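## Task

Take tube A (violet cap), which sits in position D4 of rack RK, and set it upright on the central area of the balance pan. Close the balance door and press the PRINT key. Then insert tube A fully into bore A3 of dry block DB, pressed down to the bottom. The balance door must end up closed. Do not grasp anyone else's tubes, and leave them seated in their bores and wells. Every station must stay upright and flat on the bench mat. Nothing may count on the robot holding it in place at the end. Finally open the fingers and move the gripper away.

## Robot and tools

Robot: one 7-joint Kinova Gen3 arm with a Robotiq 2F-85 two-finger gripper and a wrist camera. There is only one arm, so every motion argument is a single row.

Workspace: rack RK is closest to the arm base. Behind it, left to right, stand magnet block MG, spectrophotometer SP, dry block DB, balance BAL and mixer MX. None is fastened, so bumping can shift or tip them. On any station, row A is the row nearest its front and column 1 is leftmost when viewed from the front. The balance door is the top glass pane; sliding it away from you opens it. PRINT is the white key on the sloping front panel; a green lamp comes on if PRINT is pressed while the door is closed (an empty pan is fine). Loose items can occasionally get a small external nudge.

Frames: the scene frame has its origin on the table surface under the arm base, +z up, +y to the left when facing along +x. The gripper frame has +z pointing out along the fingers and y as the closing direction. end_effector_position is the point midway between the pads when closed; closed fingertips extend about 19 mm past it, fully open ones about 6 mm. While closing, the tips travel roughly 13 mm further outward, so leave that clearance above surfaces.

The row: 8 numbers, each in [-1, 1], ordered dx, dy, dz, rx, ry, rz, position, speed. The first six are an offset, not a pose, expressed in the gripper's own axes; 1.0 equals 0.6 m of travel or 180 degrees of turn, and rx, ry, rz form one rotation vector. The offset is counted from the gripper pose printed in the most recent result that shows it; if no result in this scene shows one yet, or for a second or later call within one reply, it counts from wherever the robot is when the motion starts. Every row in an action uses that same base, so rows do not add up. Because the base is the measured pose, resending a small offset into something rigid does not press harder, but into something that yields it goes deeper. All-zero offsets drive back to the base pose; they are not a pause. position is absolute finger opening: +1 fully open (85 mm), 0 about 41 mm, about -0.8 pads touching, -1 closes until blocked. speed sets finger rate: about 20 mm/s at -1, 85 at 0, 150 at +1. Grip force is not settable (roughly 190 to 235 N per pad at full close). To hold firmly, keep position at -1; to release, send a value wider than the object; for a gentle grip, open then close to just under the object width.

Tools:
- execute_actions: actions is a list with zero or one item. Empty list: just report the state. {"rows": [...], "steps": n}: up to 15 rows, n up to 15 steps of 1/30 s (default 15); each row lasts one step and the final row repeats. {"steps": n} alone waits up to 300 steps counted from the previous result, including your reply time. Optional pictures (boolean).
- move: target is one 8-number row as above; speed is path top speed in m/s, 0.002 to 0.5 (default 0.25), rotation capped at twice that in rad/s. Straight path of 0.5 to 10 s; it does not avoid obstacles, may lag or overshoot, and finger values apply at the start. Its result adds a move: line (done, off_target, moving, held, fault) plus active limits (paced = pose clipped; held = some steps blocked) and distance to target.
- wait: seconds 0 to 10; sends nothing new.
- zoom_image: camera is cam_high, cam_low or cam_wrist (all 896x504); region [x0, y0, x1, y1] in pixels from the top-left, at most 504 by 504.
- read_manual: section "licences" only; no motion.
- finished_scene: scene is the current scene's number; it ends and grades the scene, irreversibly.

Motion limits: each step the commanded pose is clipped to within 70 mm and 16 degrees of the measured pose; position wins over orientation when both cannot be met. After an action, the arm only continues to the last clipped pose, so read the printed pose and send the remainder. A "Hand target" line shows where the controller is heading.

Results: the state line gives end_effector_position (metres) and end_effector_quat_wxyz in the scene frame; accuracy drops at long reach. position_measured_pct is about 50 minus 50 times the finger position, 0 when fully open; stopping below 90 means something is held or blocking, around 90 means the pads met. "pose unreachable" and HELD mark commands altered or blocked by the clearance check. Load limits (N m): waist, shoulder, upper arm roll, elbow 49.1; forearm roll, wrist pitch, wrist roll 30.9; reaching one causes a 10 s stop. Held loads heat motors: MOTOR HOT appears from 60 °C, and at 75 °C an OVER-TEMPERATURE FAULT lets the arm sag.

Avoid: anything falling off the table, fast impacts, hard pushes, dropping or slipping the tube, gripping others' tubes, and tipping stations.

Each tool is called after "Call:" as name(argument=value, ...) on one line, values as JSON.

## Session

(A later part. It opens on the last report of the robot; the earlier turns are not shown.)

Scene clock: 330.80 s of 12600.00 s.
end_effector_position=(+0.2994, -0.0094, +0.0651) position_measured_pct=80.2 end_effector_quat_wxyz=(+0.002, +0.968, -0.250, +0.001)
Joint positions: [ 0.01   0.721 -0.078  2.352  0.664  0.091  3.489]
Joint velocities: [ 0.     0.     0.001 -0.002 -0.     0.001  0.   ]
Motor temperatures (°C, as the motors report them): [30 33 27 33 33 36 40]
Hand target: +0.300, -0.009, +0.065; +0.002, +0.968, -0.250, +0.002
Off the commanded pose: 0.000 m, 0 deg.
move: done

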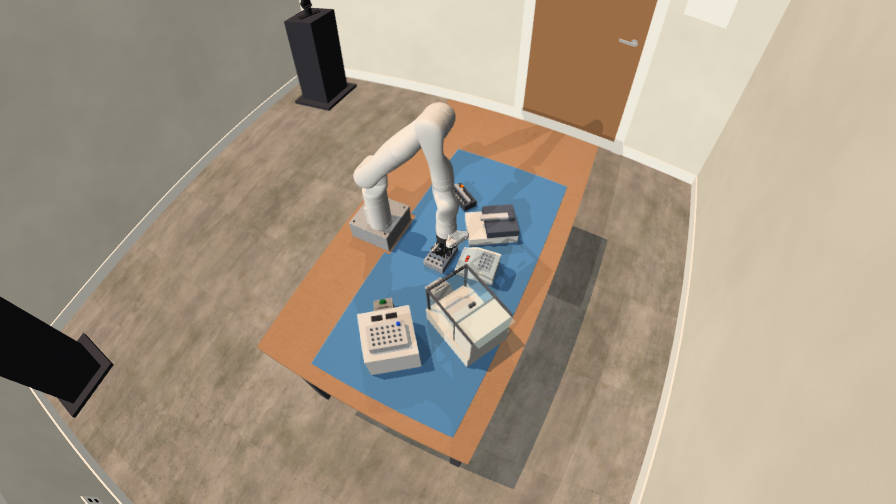

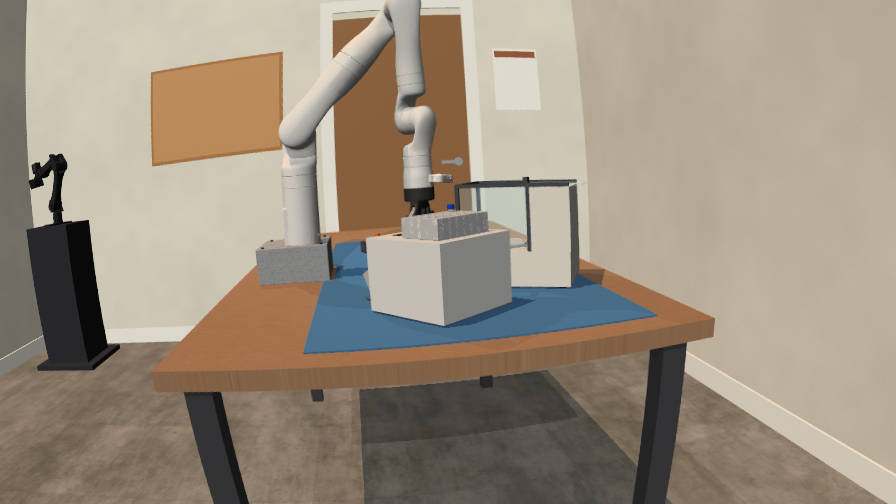

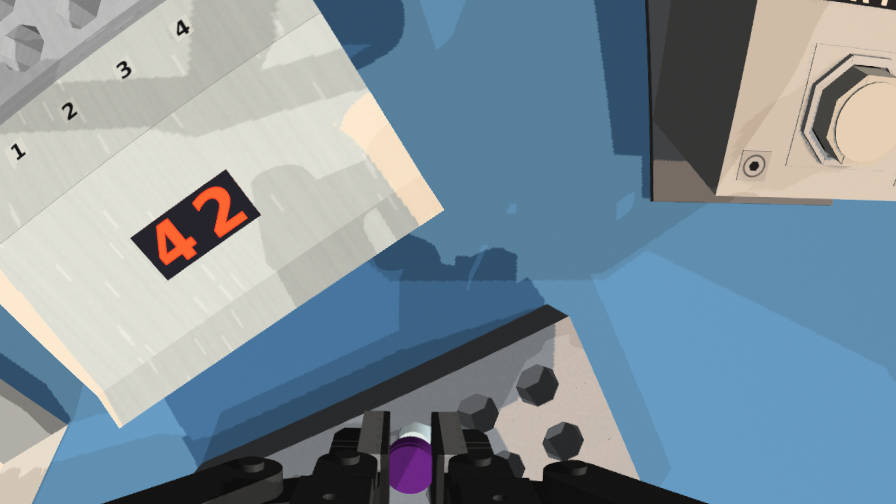

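Call:
move(target=[0, 0, -0.2, 0, 0, 0, -0.68, -0.5], speed=0.1)

Scene clock: 354.70 s of 12600.00 s.
end_effector_position=(+0.2987, -0.0086, +0.1846) position_measured_pct=81.0 end_effector_quat_wxyz=(+0.002, +0.968, -0.249, +0.001)
Joint positions: [ 0.341  0.383 -0.493  2.265  0.344  0.564  3.786]
Joint velocities: [ 0.007 -0.005 -0.001 -0.002 -0.003  0.004  0.007]
Motor temperatures (°C, as the motors report them): [30 33 27 33 33 36 40]
Hand target: +0.299, -0.009, +0.185; +0.002, +0.968, -0.250, +0.001
Off the commanded pose: 0.001 m, 0 deg.
move: done

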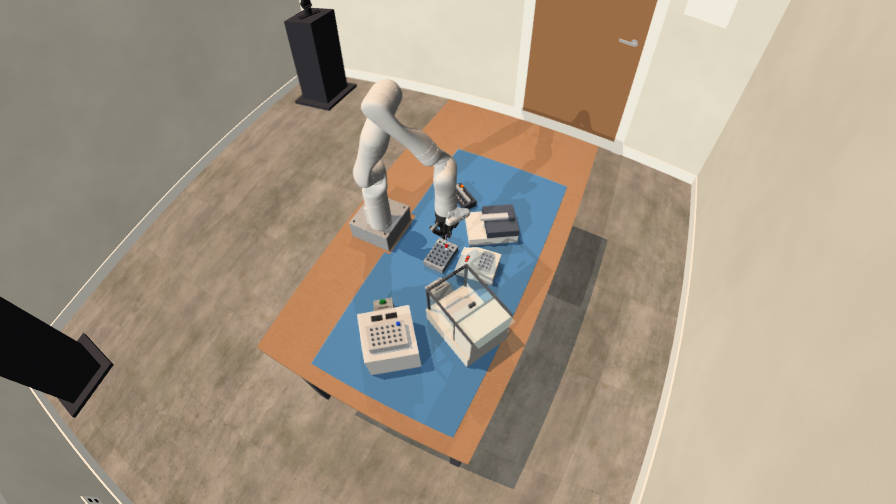

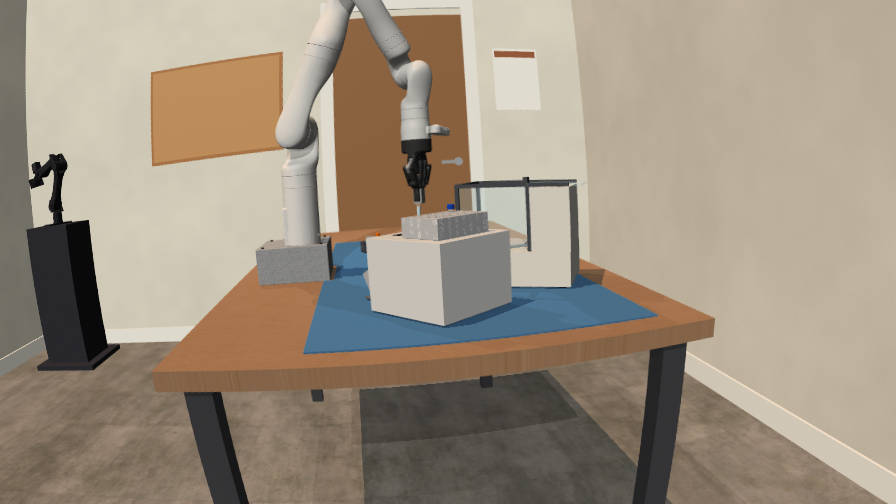

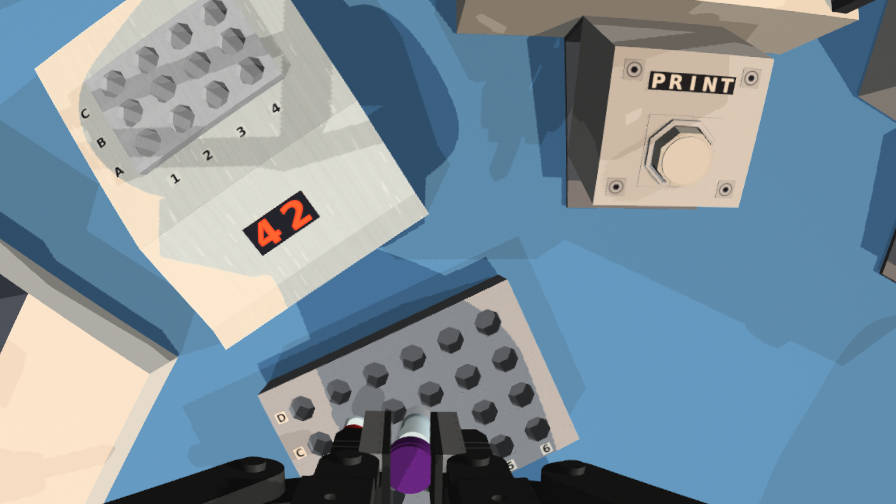

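Call:
move(target=[0, 0, -0.2, 0, 0, 0, -0.68, -0.5], speed=0.25)

Call:
move(target=[0.398, 0.176, -0.03, 0, 0, 0, -0.68, -0.5], speed=0.2)

Scene clock: 372.40 s of 12600.00 s.
end_effector_position=(+0.2983, -0.0077, +0.3041) position_measured_pct=81.0 end_effector_quat_wxyz=(+0.002, +0.968, -0.249, +0.001)
Joint positions: [ 0.471  0.121 -0.575  2.062  0.082  0.982  4.056]
Joint velocities: [ 0.003 -0.005  0.    -0.001 -0.002  0.002  0.002]
Motor temperatures (°C, as the motors report them): [30 33 27 33 33 36 40]
Hand target: +0.298, -0.008, +0.304; +0.002, +0.968, -0.249, +0.001
Off the commanded pose: 0.001 m, 0 deg.
move: done

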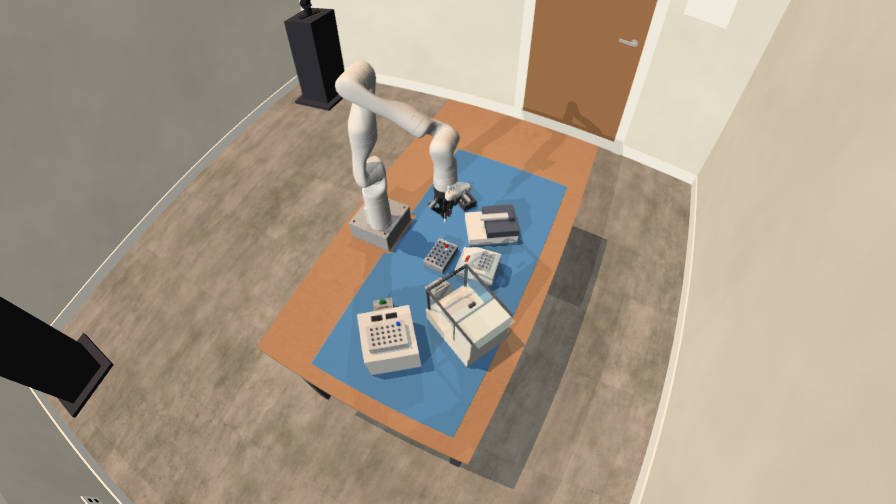

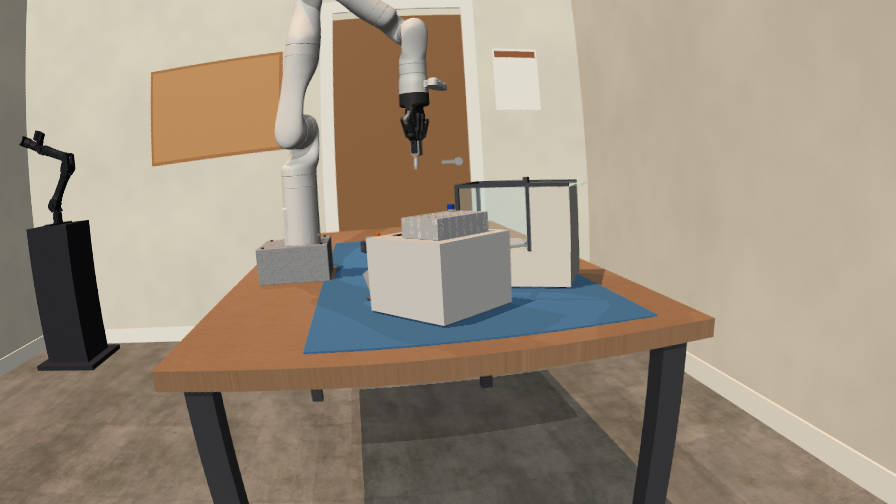

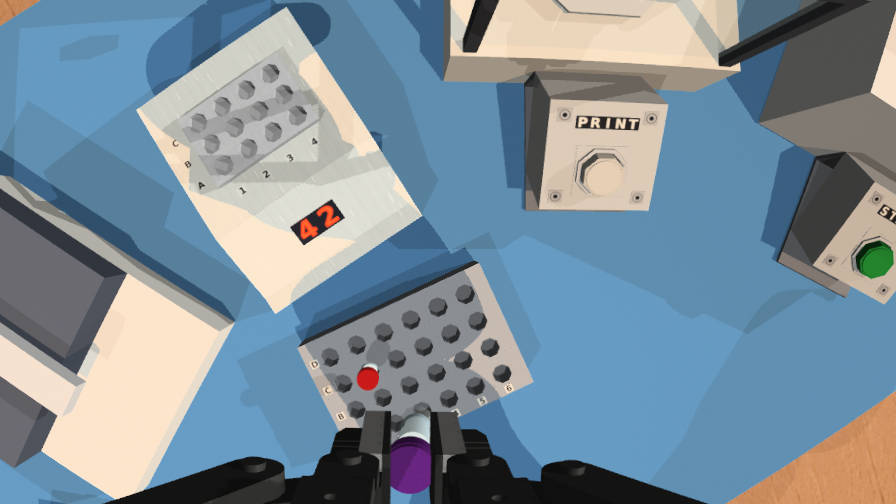

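Scene clock: 374.23 s of 12600.00 s.
end_effector_position=(+0.4573, -0.2143, +0.3239) position_measured_pct=81.0 end_effector_quat_wxyz=(+0.001, +0.969, -0.249, +0.001)
Joint positions: [ 0.641  0.546 -0.409  1.38   0.221  1.26   4.419]
Joint velocities: [-0.002  0.01  -0.    -0.007 -0.001  0.003  0.001]
Motor temperatures (°C, as the motors report them): [30 33 27 33 33 36 40]
Hand target: +0.457, -0.214, +0.323; +0.001, +0.969, -0.249, +0.001
Off the commanded pose: 0.002 m, 0 deg.
move: done

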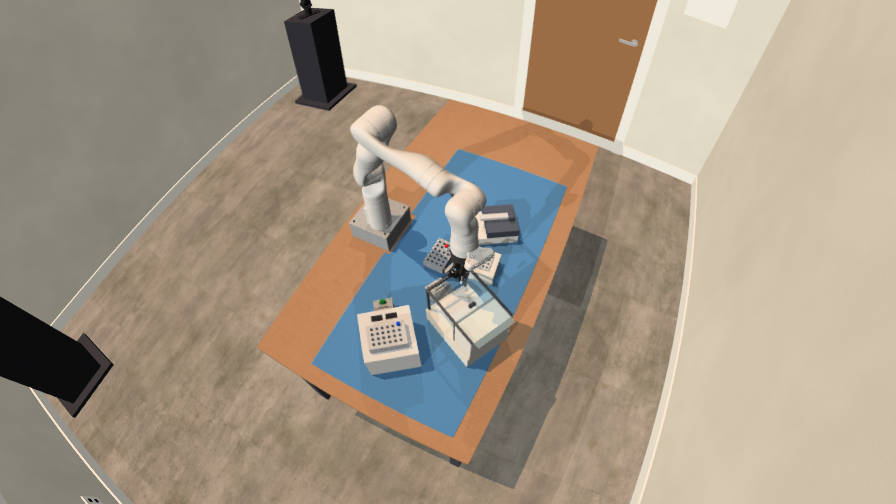

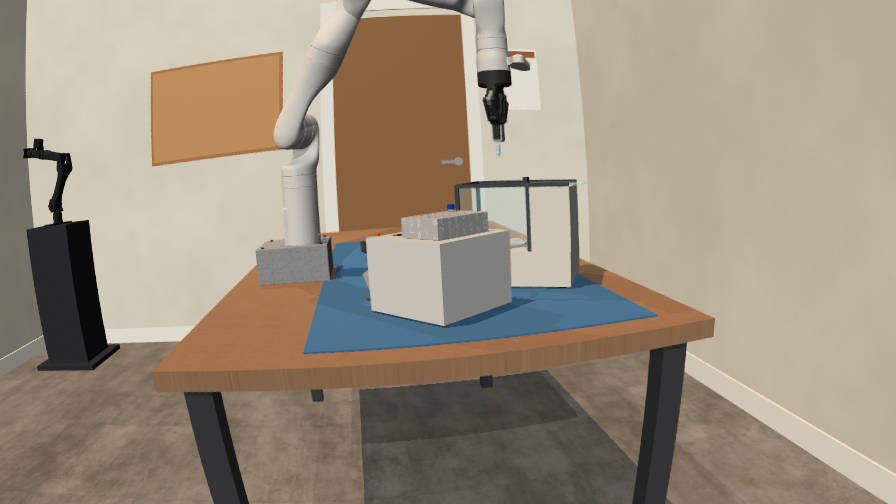

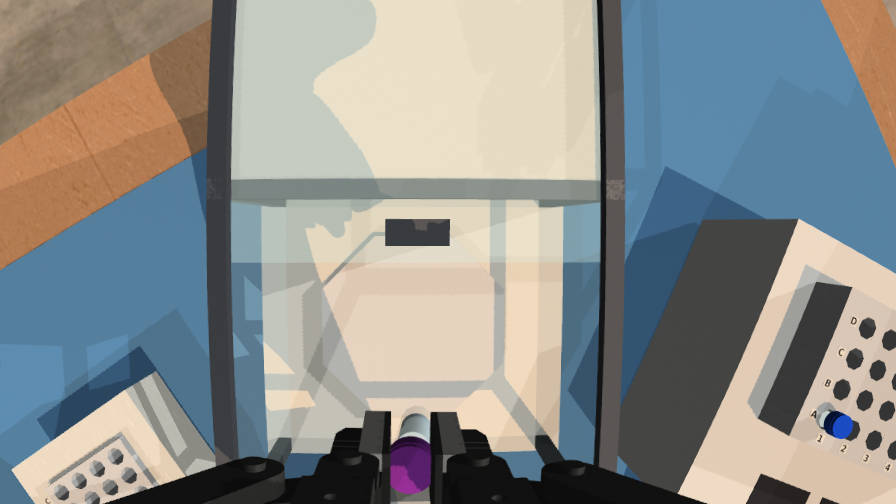

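Call:
move(target=[-0.004, 0, 0.22, 0, 0, 0, -0.68, -0.5], speed=0.08)

Call:
zoom_image(camera="cam_low", region=[440, 130, 600, 260])

Scene clock: 383.33 s of 12600.00 s.
end_effector_position=(+0.4556, -0.2137, +0.1921) position_measured_pct=81.0 end_effector_quat_wxyz=(+0.001, +0.968, -0.249, +0.001)
Joint positions: [ 0.623  0.696 -0.37   1.585  0.299  0.918  4.35 ]
Joint velocities: [-0.001  0.003  0.001  0.002  0.002 -0.003 -0.001]
Motor temperatures (°C, as the motors report them): [30 33 27 33 33 36 40]
Hand target: +0.456, -0.214, +0.192; +0.001, +0.968, -0.249, +0.001
Off the commanded pose: 0.000 m, 0 deg.
move: done

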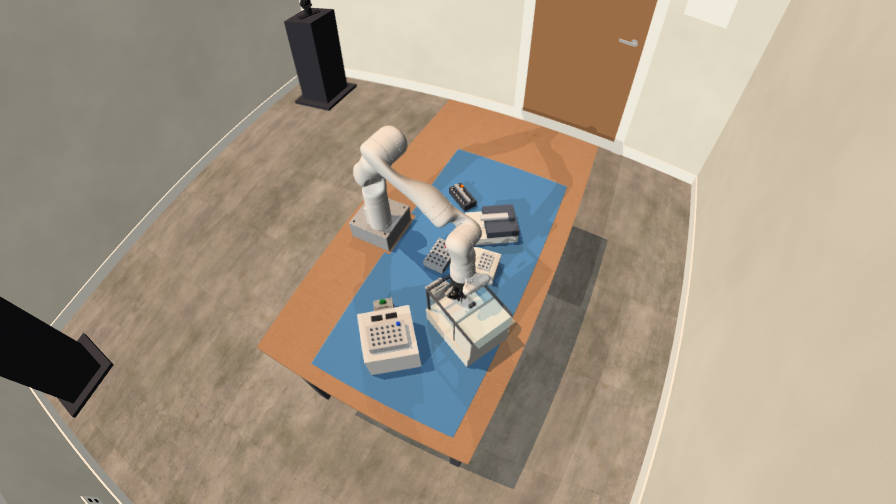

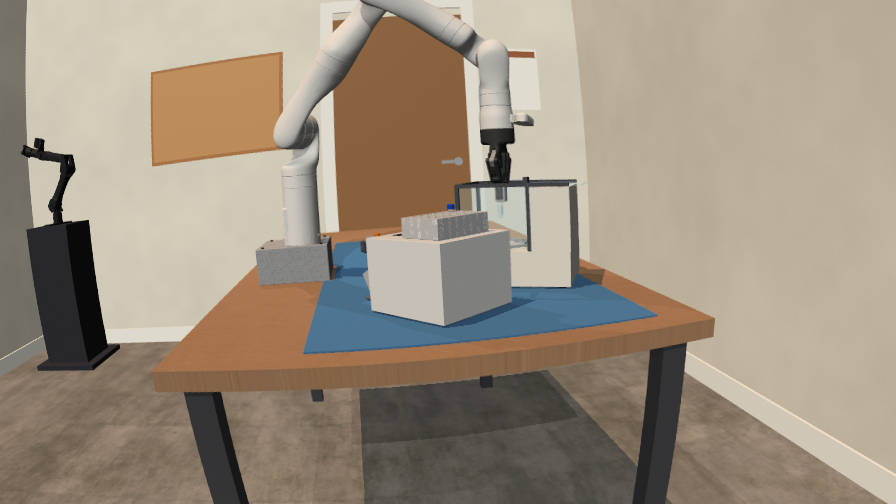

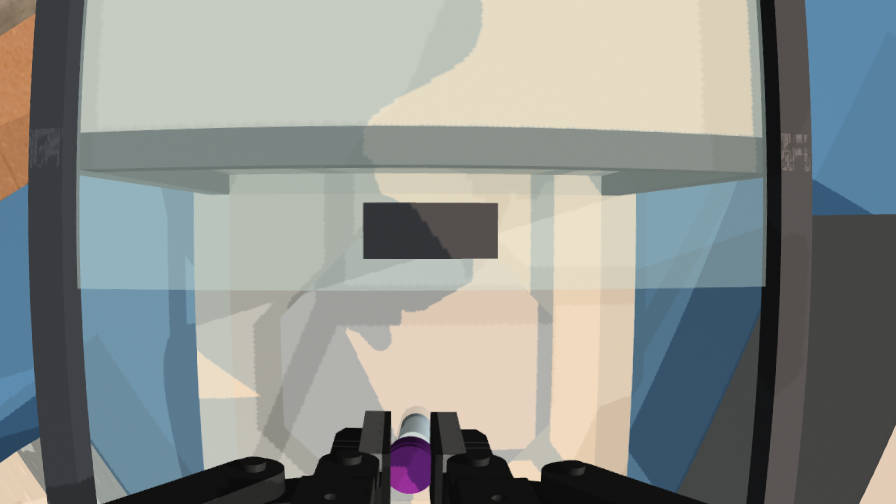

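Region (440, 130, 600, 260) of cam_low's 896x504 image, scaled by 3.150, with more detail than that image has; it fills the top 410 rows of this view, and the rest is white.

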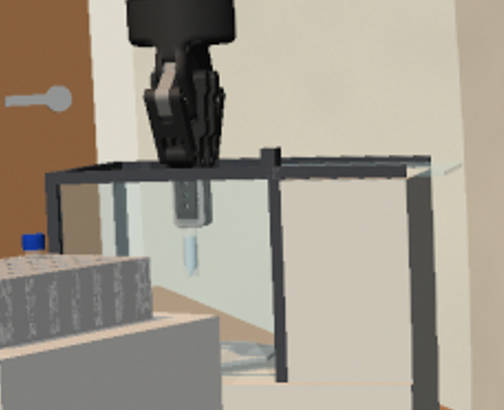

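Call:
move(target=[0, 0, 0.085, 0, 0, 0, -0.68, -0.5], speed=0.05)

Call:
zoom_image(camera="cam_low", region=[440, 130, 600, 260])

Scene clock: 392.60 s of 12600.00 s.
end_effector_position=(+0.4558, -0.2141, +0.1414) position_measured_pct=81.0 end_effector_quat_wxyz=(+0.001, +0.968, -0.249, +0.001)
Joint positions: [ 0.606  0.776 -0.341  1.625  0.337  0.8    4.319]
Joint velocities: [-0.001  0.003 -0.001 -0.     0.001 -0.004 -0.001]
Motor temperatures (°C, as the motors report them): [30 33 27 33 33 36 40]
Hand target: +0.456, -0.214, +0.141; +0.001, +0.968, -0.249, +0.001
Off the commanded pose: 0.000 m, 0 deg.
move: done

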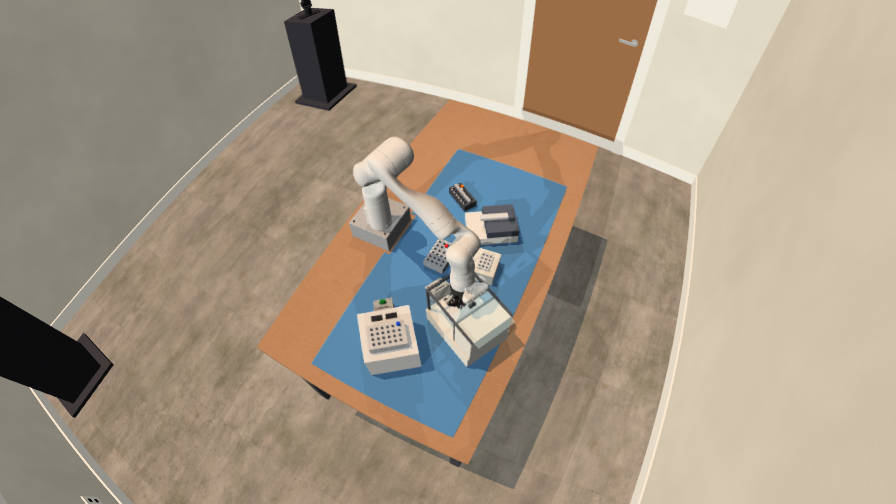

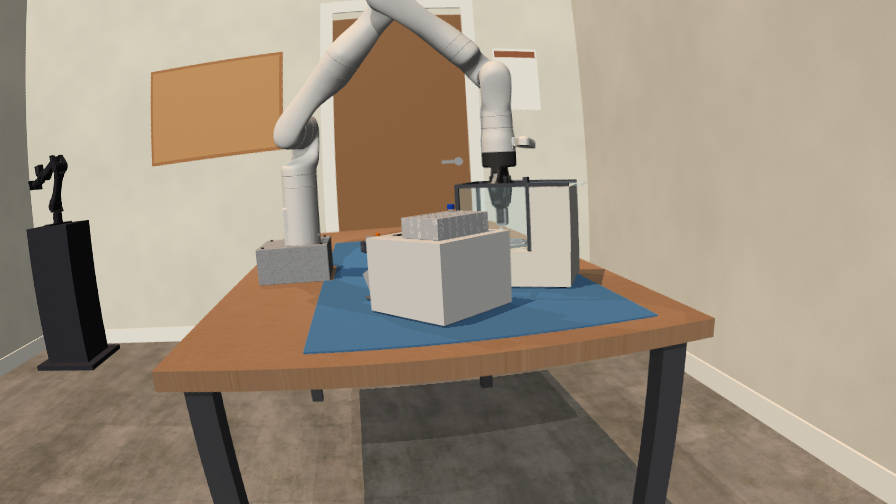

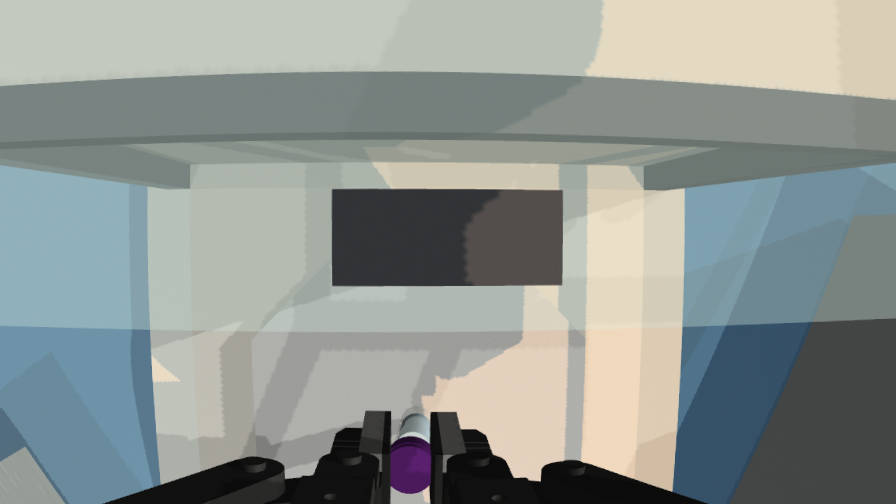

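Region (440, 130, 600, 260) of cam_low's 896x504 image, scaled by 3.150, with more detail than that image has; it fills the top 410 rows of this view, and the rest is white.

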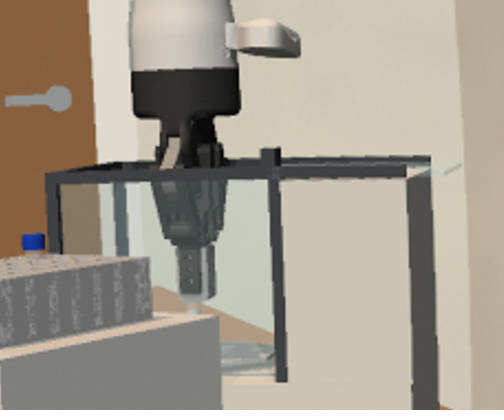

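Call:
move(target=[0, 0, 0.008, 0, 0, 0, -0.68, -0.5], speed=0.005)

Scene clock: 398.37 s of 12600.00 s.
end_effector_position=(+0.4570, -0.2146, +0.1393) position_measured_pct=81.0 end_effector_quat_wxyz=(+0.002, +0.968, -0.249, +0.003)
Joint positions: [ 0.604  0.779 -0.339  1.627  0.341  0.791  4.316]
Joint velocities: [-0.    -0.     0.    -0.001  0.002  0.     0.001]
Motor temperatures (°C, as the motors report them): [30 33 27 33 33 36 40]
Hand target: +0.456, -0.214, +0.137; +0.001, +0.968, -0.249, +0.001
Off the commanded pose: 0.003 m, 0 deg.
move: done

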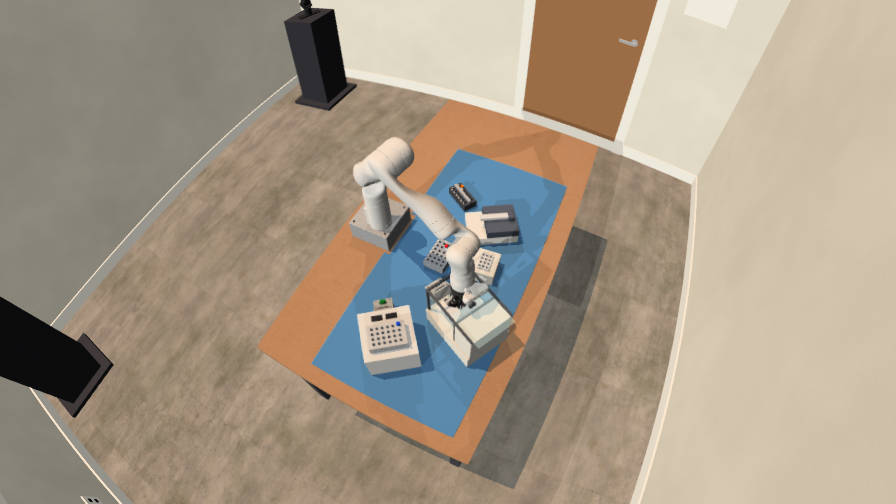

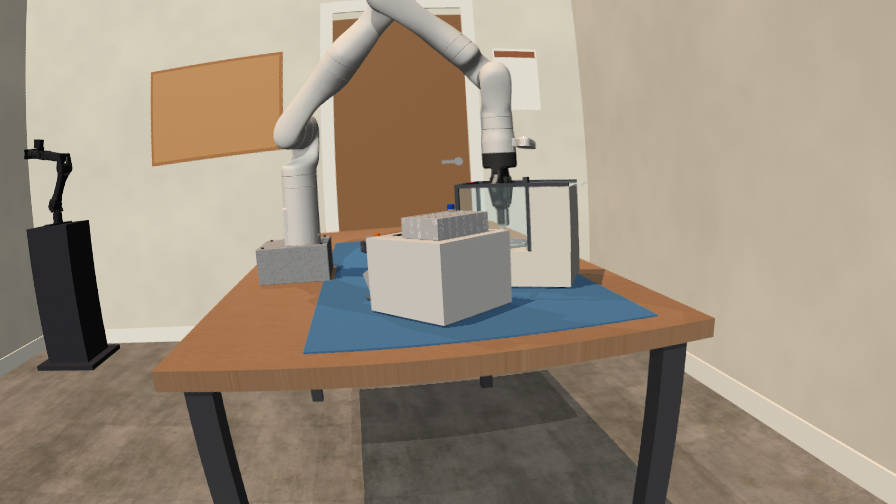

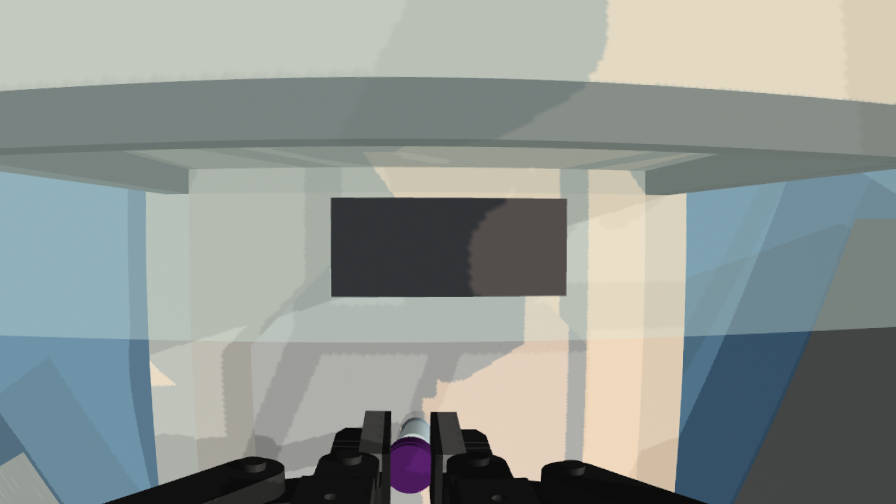

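Call:
move(target=[-0.002, 0, -0.002, 0, 0, 0, -0.68, -0.5], speed=0.005)

Call:
move(target=[0, 0, 0, 0, 0, 0, -0.3, -0.6], speed=0.005)

Call:
move(target=[0, 0, -0.25, 0, 0, 0, -0.3, 0], speed=0.08)

Scene clock: 407.00 s of 12600.00 s.
end_effector_position=(+0.4559, -0.2140, +0.1405) position_measured_pct=81.0 end_effector_quat_wxyz=(+0.002, +0.968, -0.249, +0.003)
Joint positions: [ 0.605  0.775 -0.34   1.63   0.34   0.791  4.316]
Joint velocities: [ 0.    -0.001  0.001  0.     0.001 -0.     0.001]
Motor temperatures (°C, as the motors report them): [30 33 27 33 33 36 40]
Hand target: +0.456, -0.214, +0.141; +0.002, +0.968, -0.249, +0.003
Off the commanded pose: 0.000 m, 0 deg.
move: done

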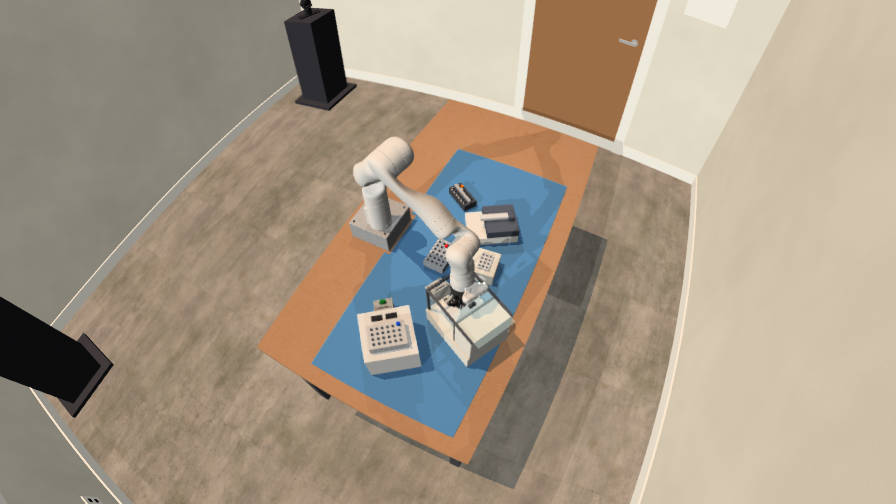

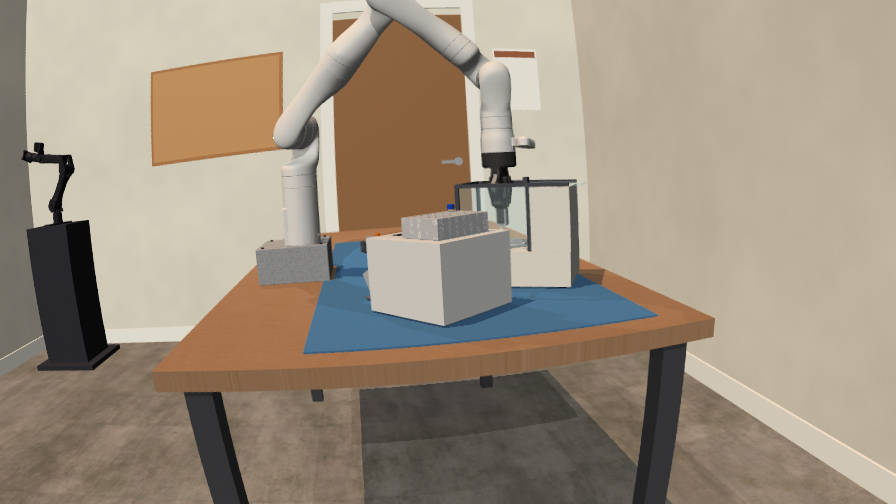

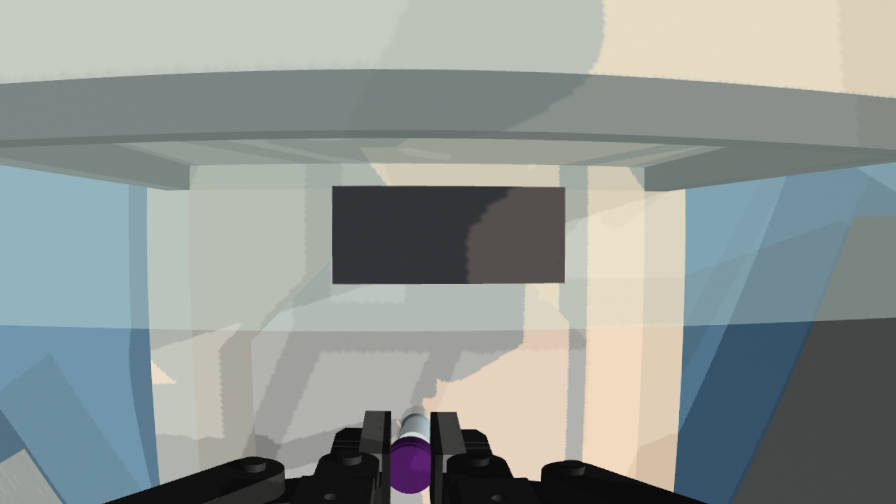

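Scene clock: 407.67 s of 12600.00 s.
end_effector_position=(+0.4559, -0.2140, +0.1405) position_measured_pct=65.1 end_effector_quat_wxyz=(+0.002, +0.968, -0.249, +0.003)
Joint positions: [ 0.605  0.775 -0.34   1.63   0.34   0.791  4.316]
Joint velocities: [ 0.     0.    -0.    -0.001  0.002  0.001  0.   ]
Motor temperatures (°C, as the motors report them): [30 33 27 33 33 36 40]
Hand target: +0.456, -0.214, +0.140; +0.002, +0.968, -0.249, +0.003
Off the commanded pose: 0.000 m, 0 deg.
move: done

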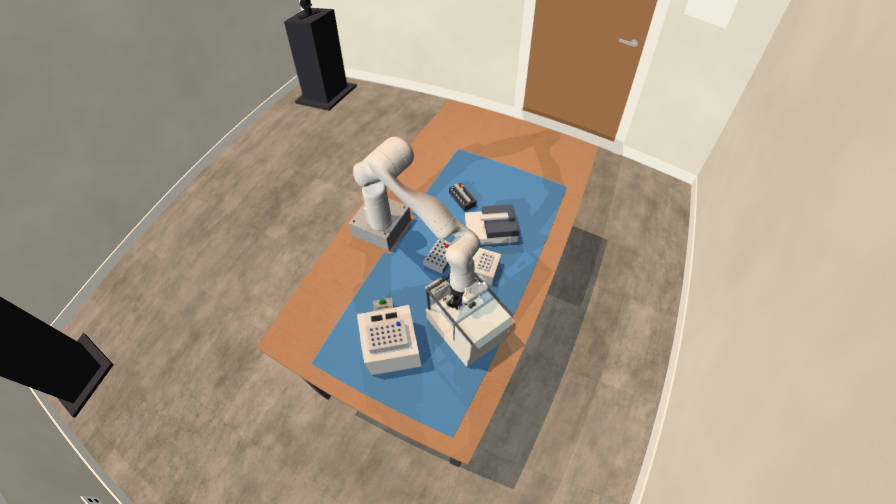

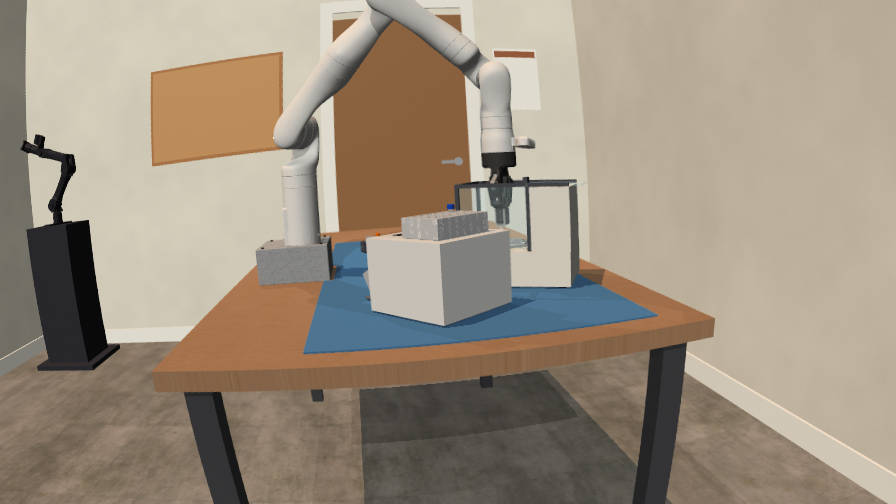

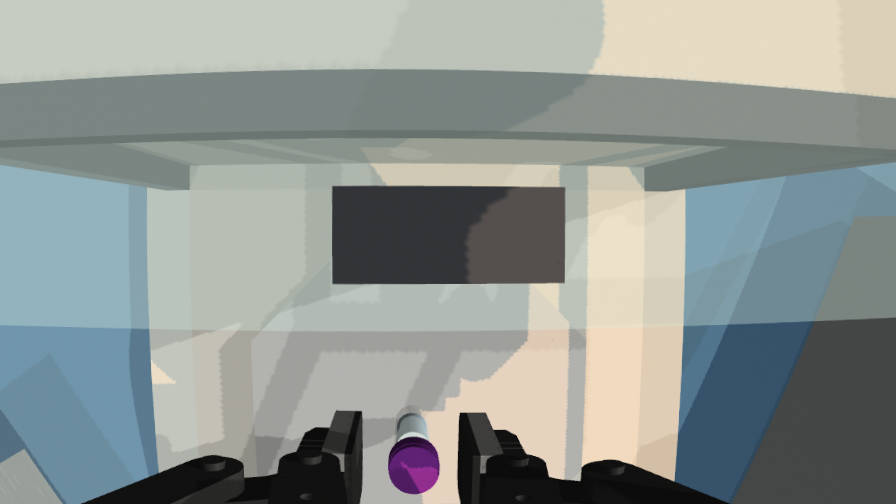

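Scene clock: 409.93 s of 12600.00 s.
end_effector_position=(+0.4548, -0.2129, +0.2902) position_measured_pct=65.1 end_effector_quat_wxyz=(+0.002, +0.968, -0.249, +0.003)
Joint positions: [ 0.642  0.568 -0.404  1.46   0.237  1.158  4.402]
Joint velocities: [ 0.    -0.002  0.    -0.001 -0.001  0.005  0.   ]
Motor temperatures (°C, as the motors report them): [30 33 27 33 33 36 40]
Hand target: +0.455, -0.213, +0.290; +0.002, +0.968, -0.249, +0.003
Off the commanded pose: 0.000 m, 0 deg.
move: done

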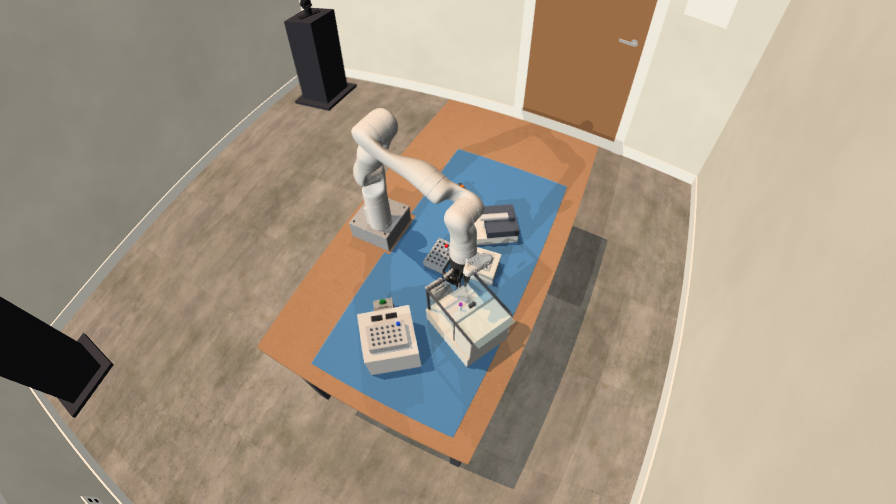

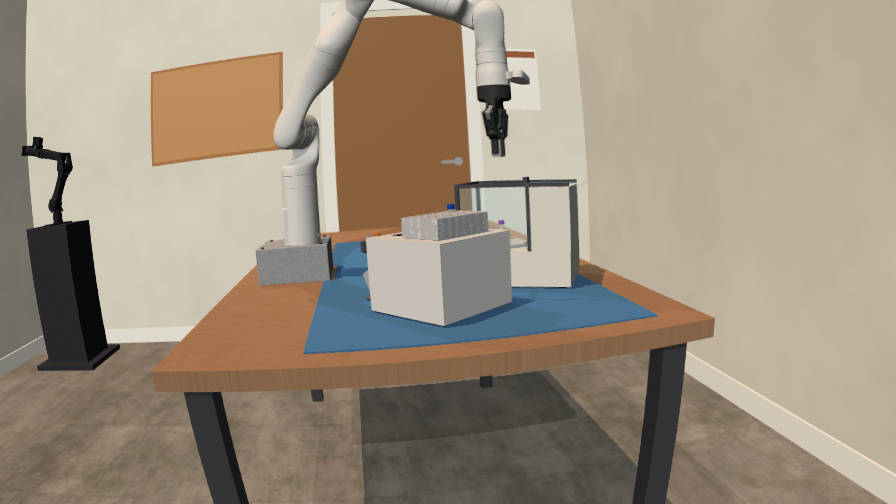

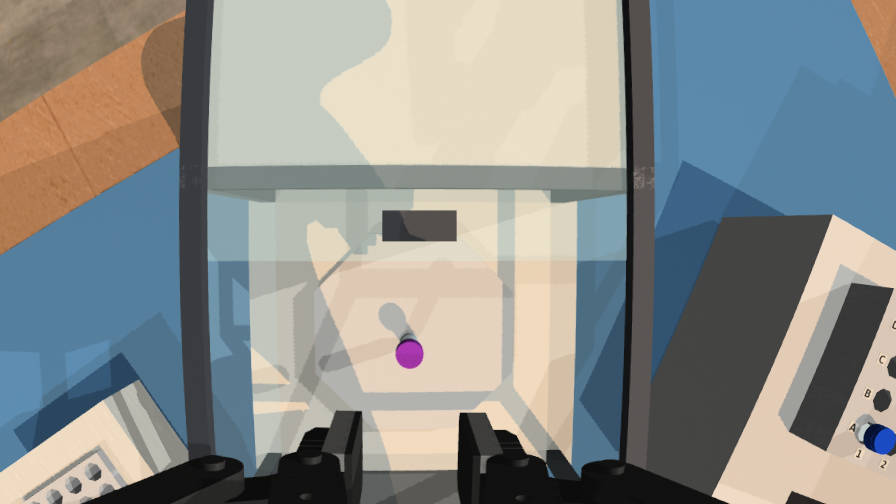

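Call:
move(target=[0.107, 0.004, 0.05, 0, 0.002, 0, 0.1, 0], speed=0.1)

Scene clock: 418.57 s of 12600.00 s.
end_effector_position=(+0.5102, -0.2461, +0.2612) position_measured_pct=45.2 end_effector_quat_wxyz=(+0.003, +0.968, -0.249, +0.007)
Joint positions: [ 0.608  0.731 -0.377  1.253  0.273  1.195  4.423]
Joint velocities: [-0.002  0.007  0.001 -0.006 -0.     0.003  0.001]
Motor temperatures (°C, as the motors report them): [30 33 27 33 33 36 40]
Hand target: +0.510, -0.246, +0.261; +0.003, +0.968, -0.249, +0.006
Off the commanded pose: 0.001 m, 0 deg.
move: done

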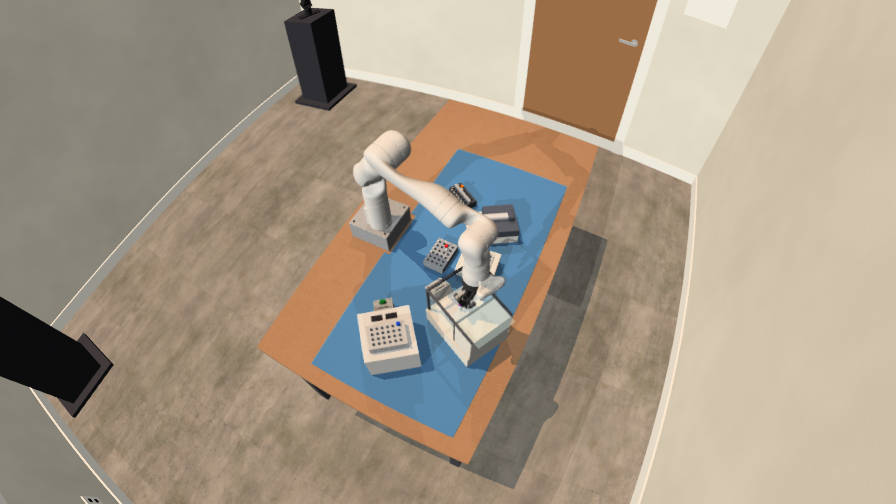

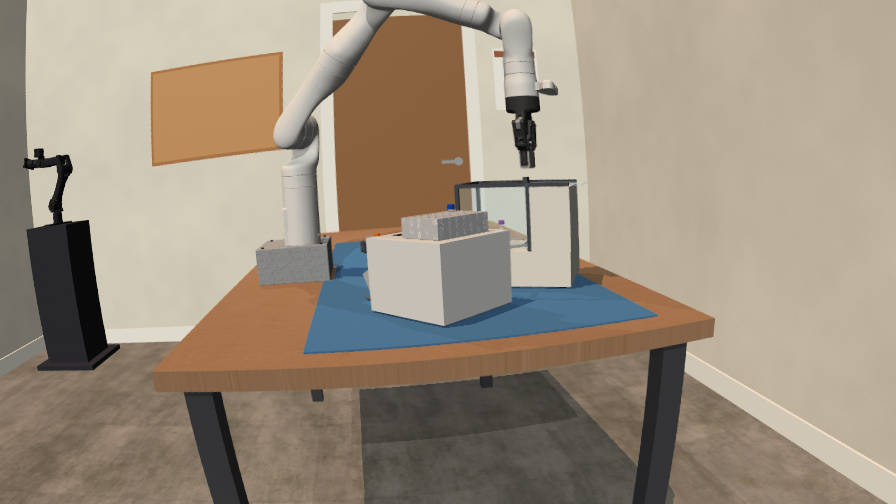

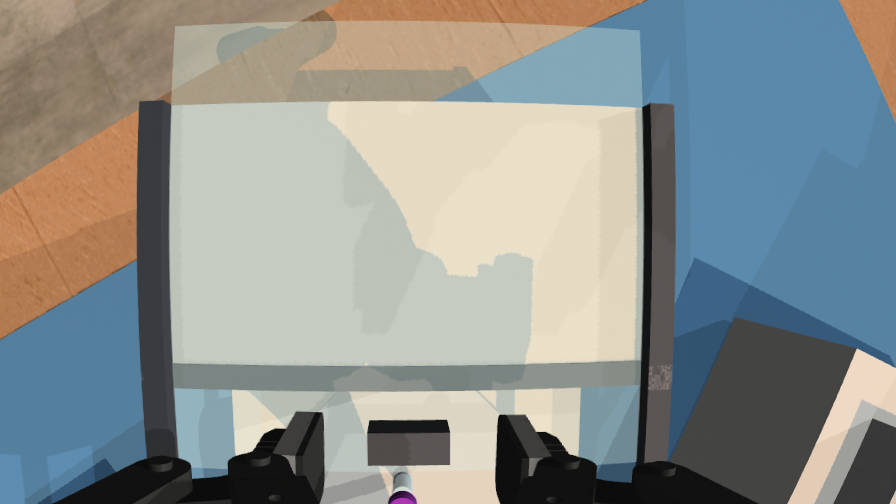

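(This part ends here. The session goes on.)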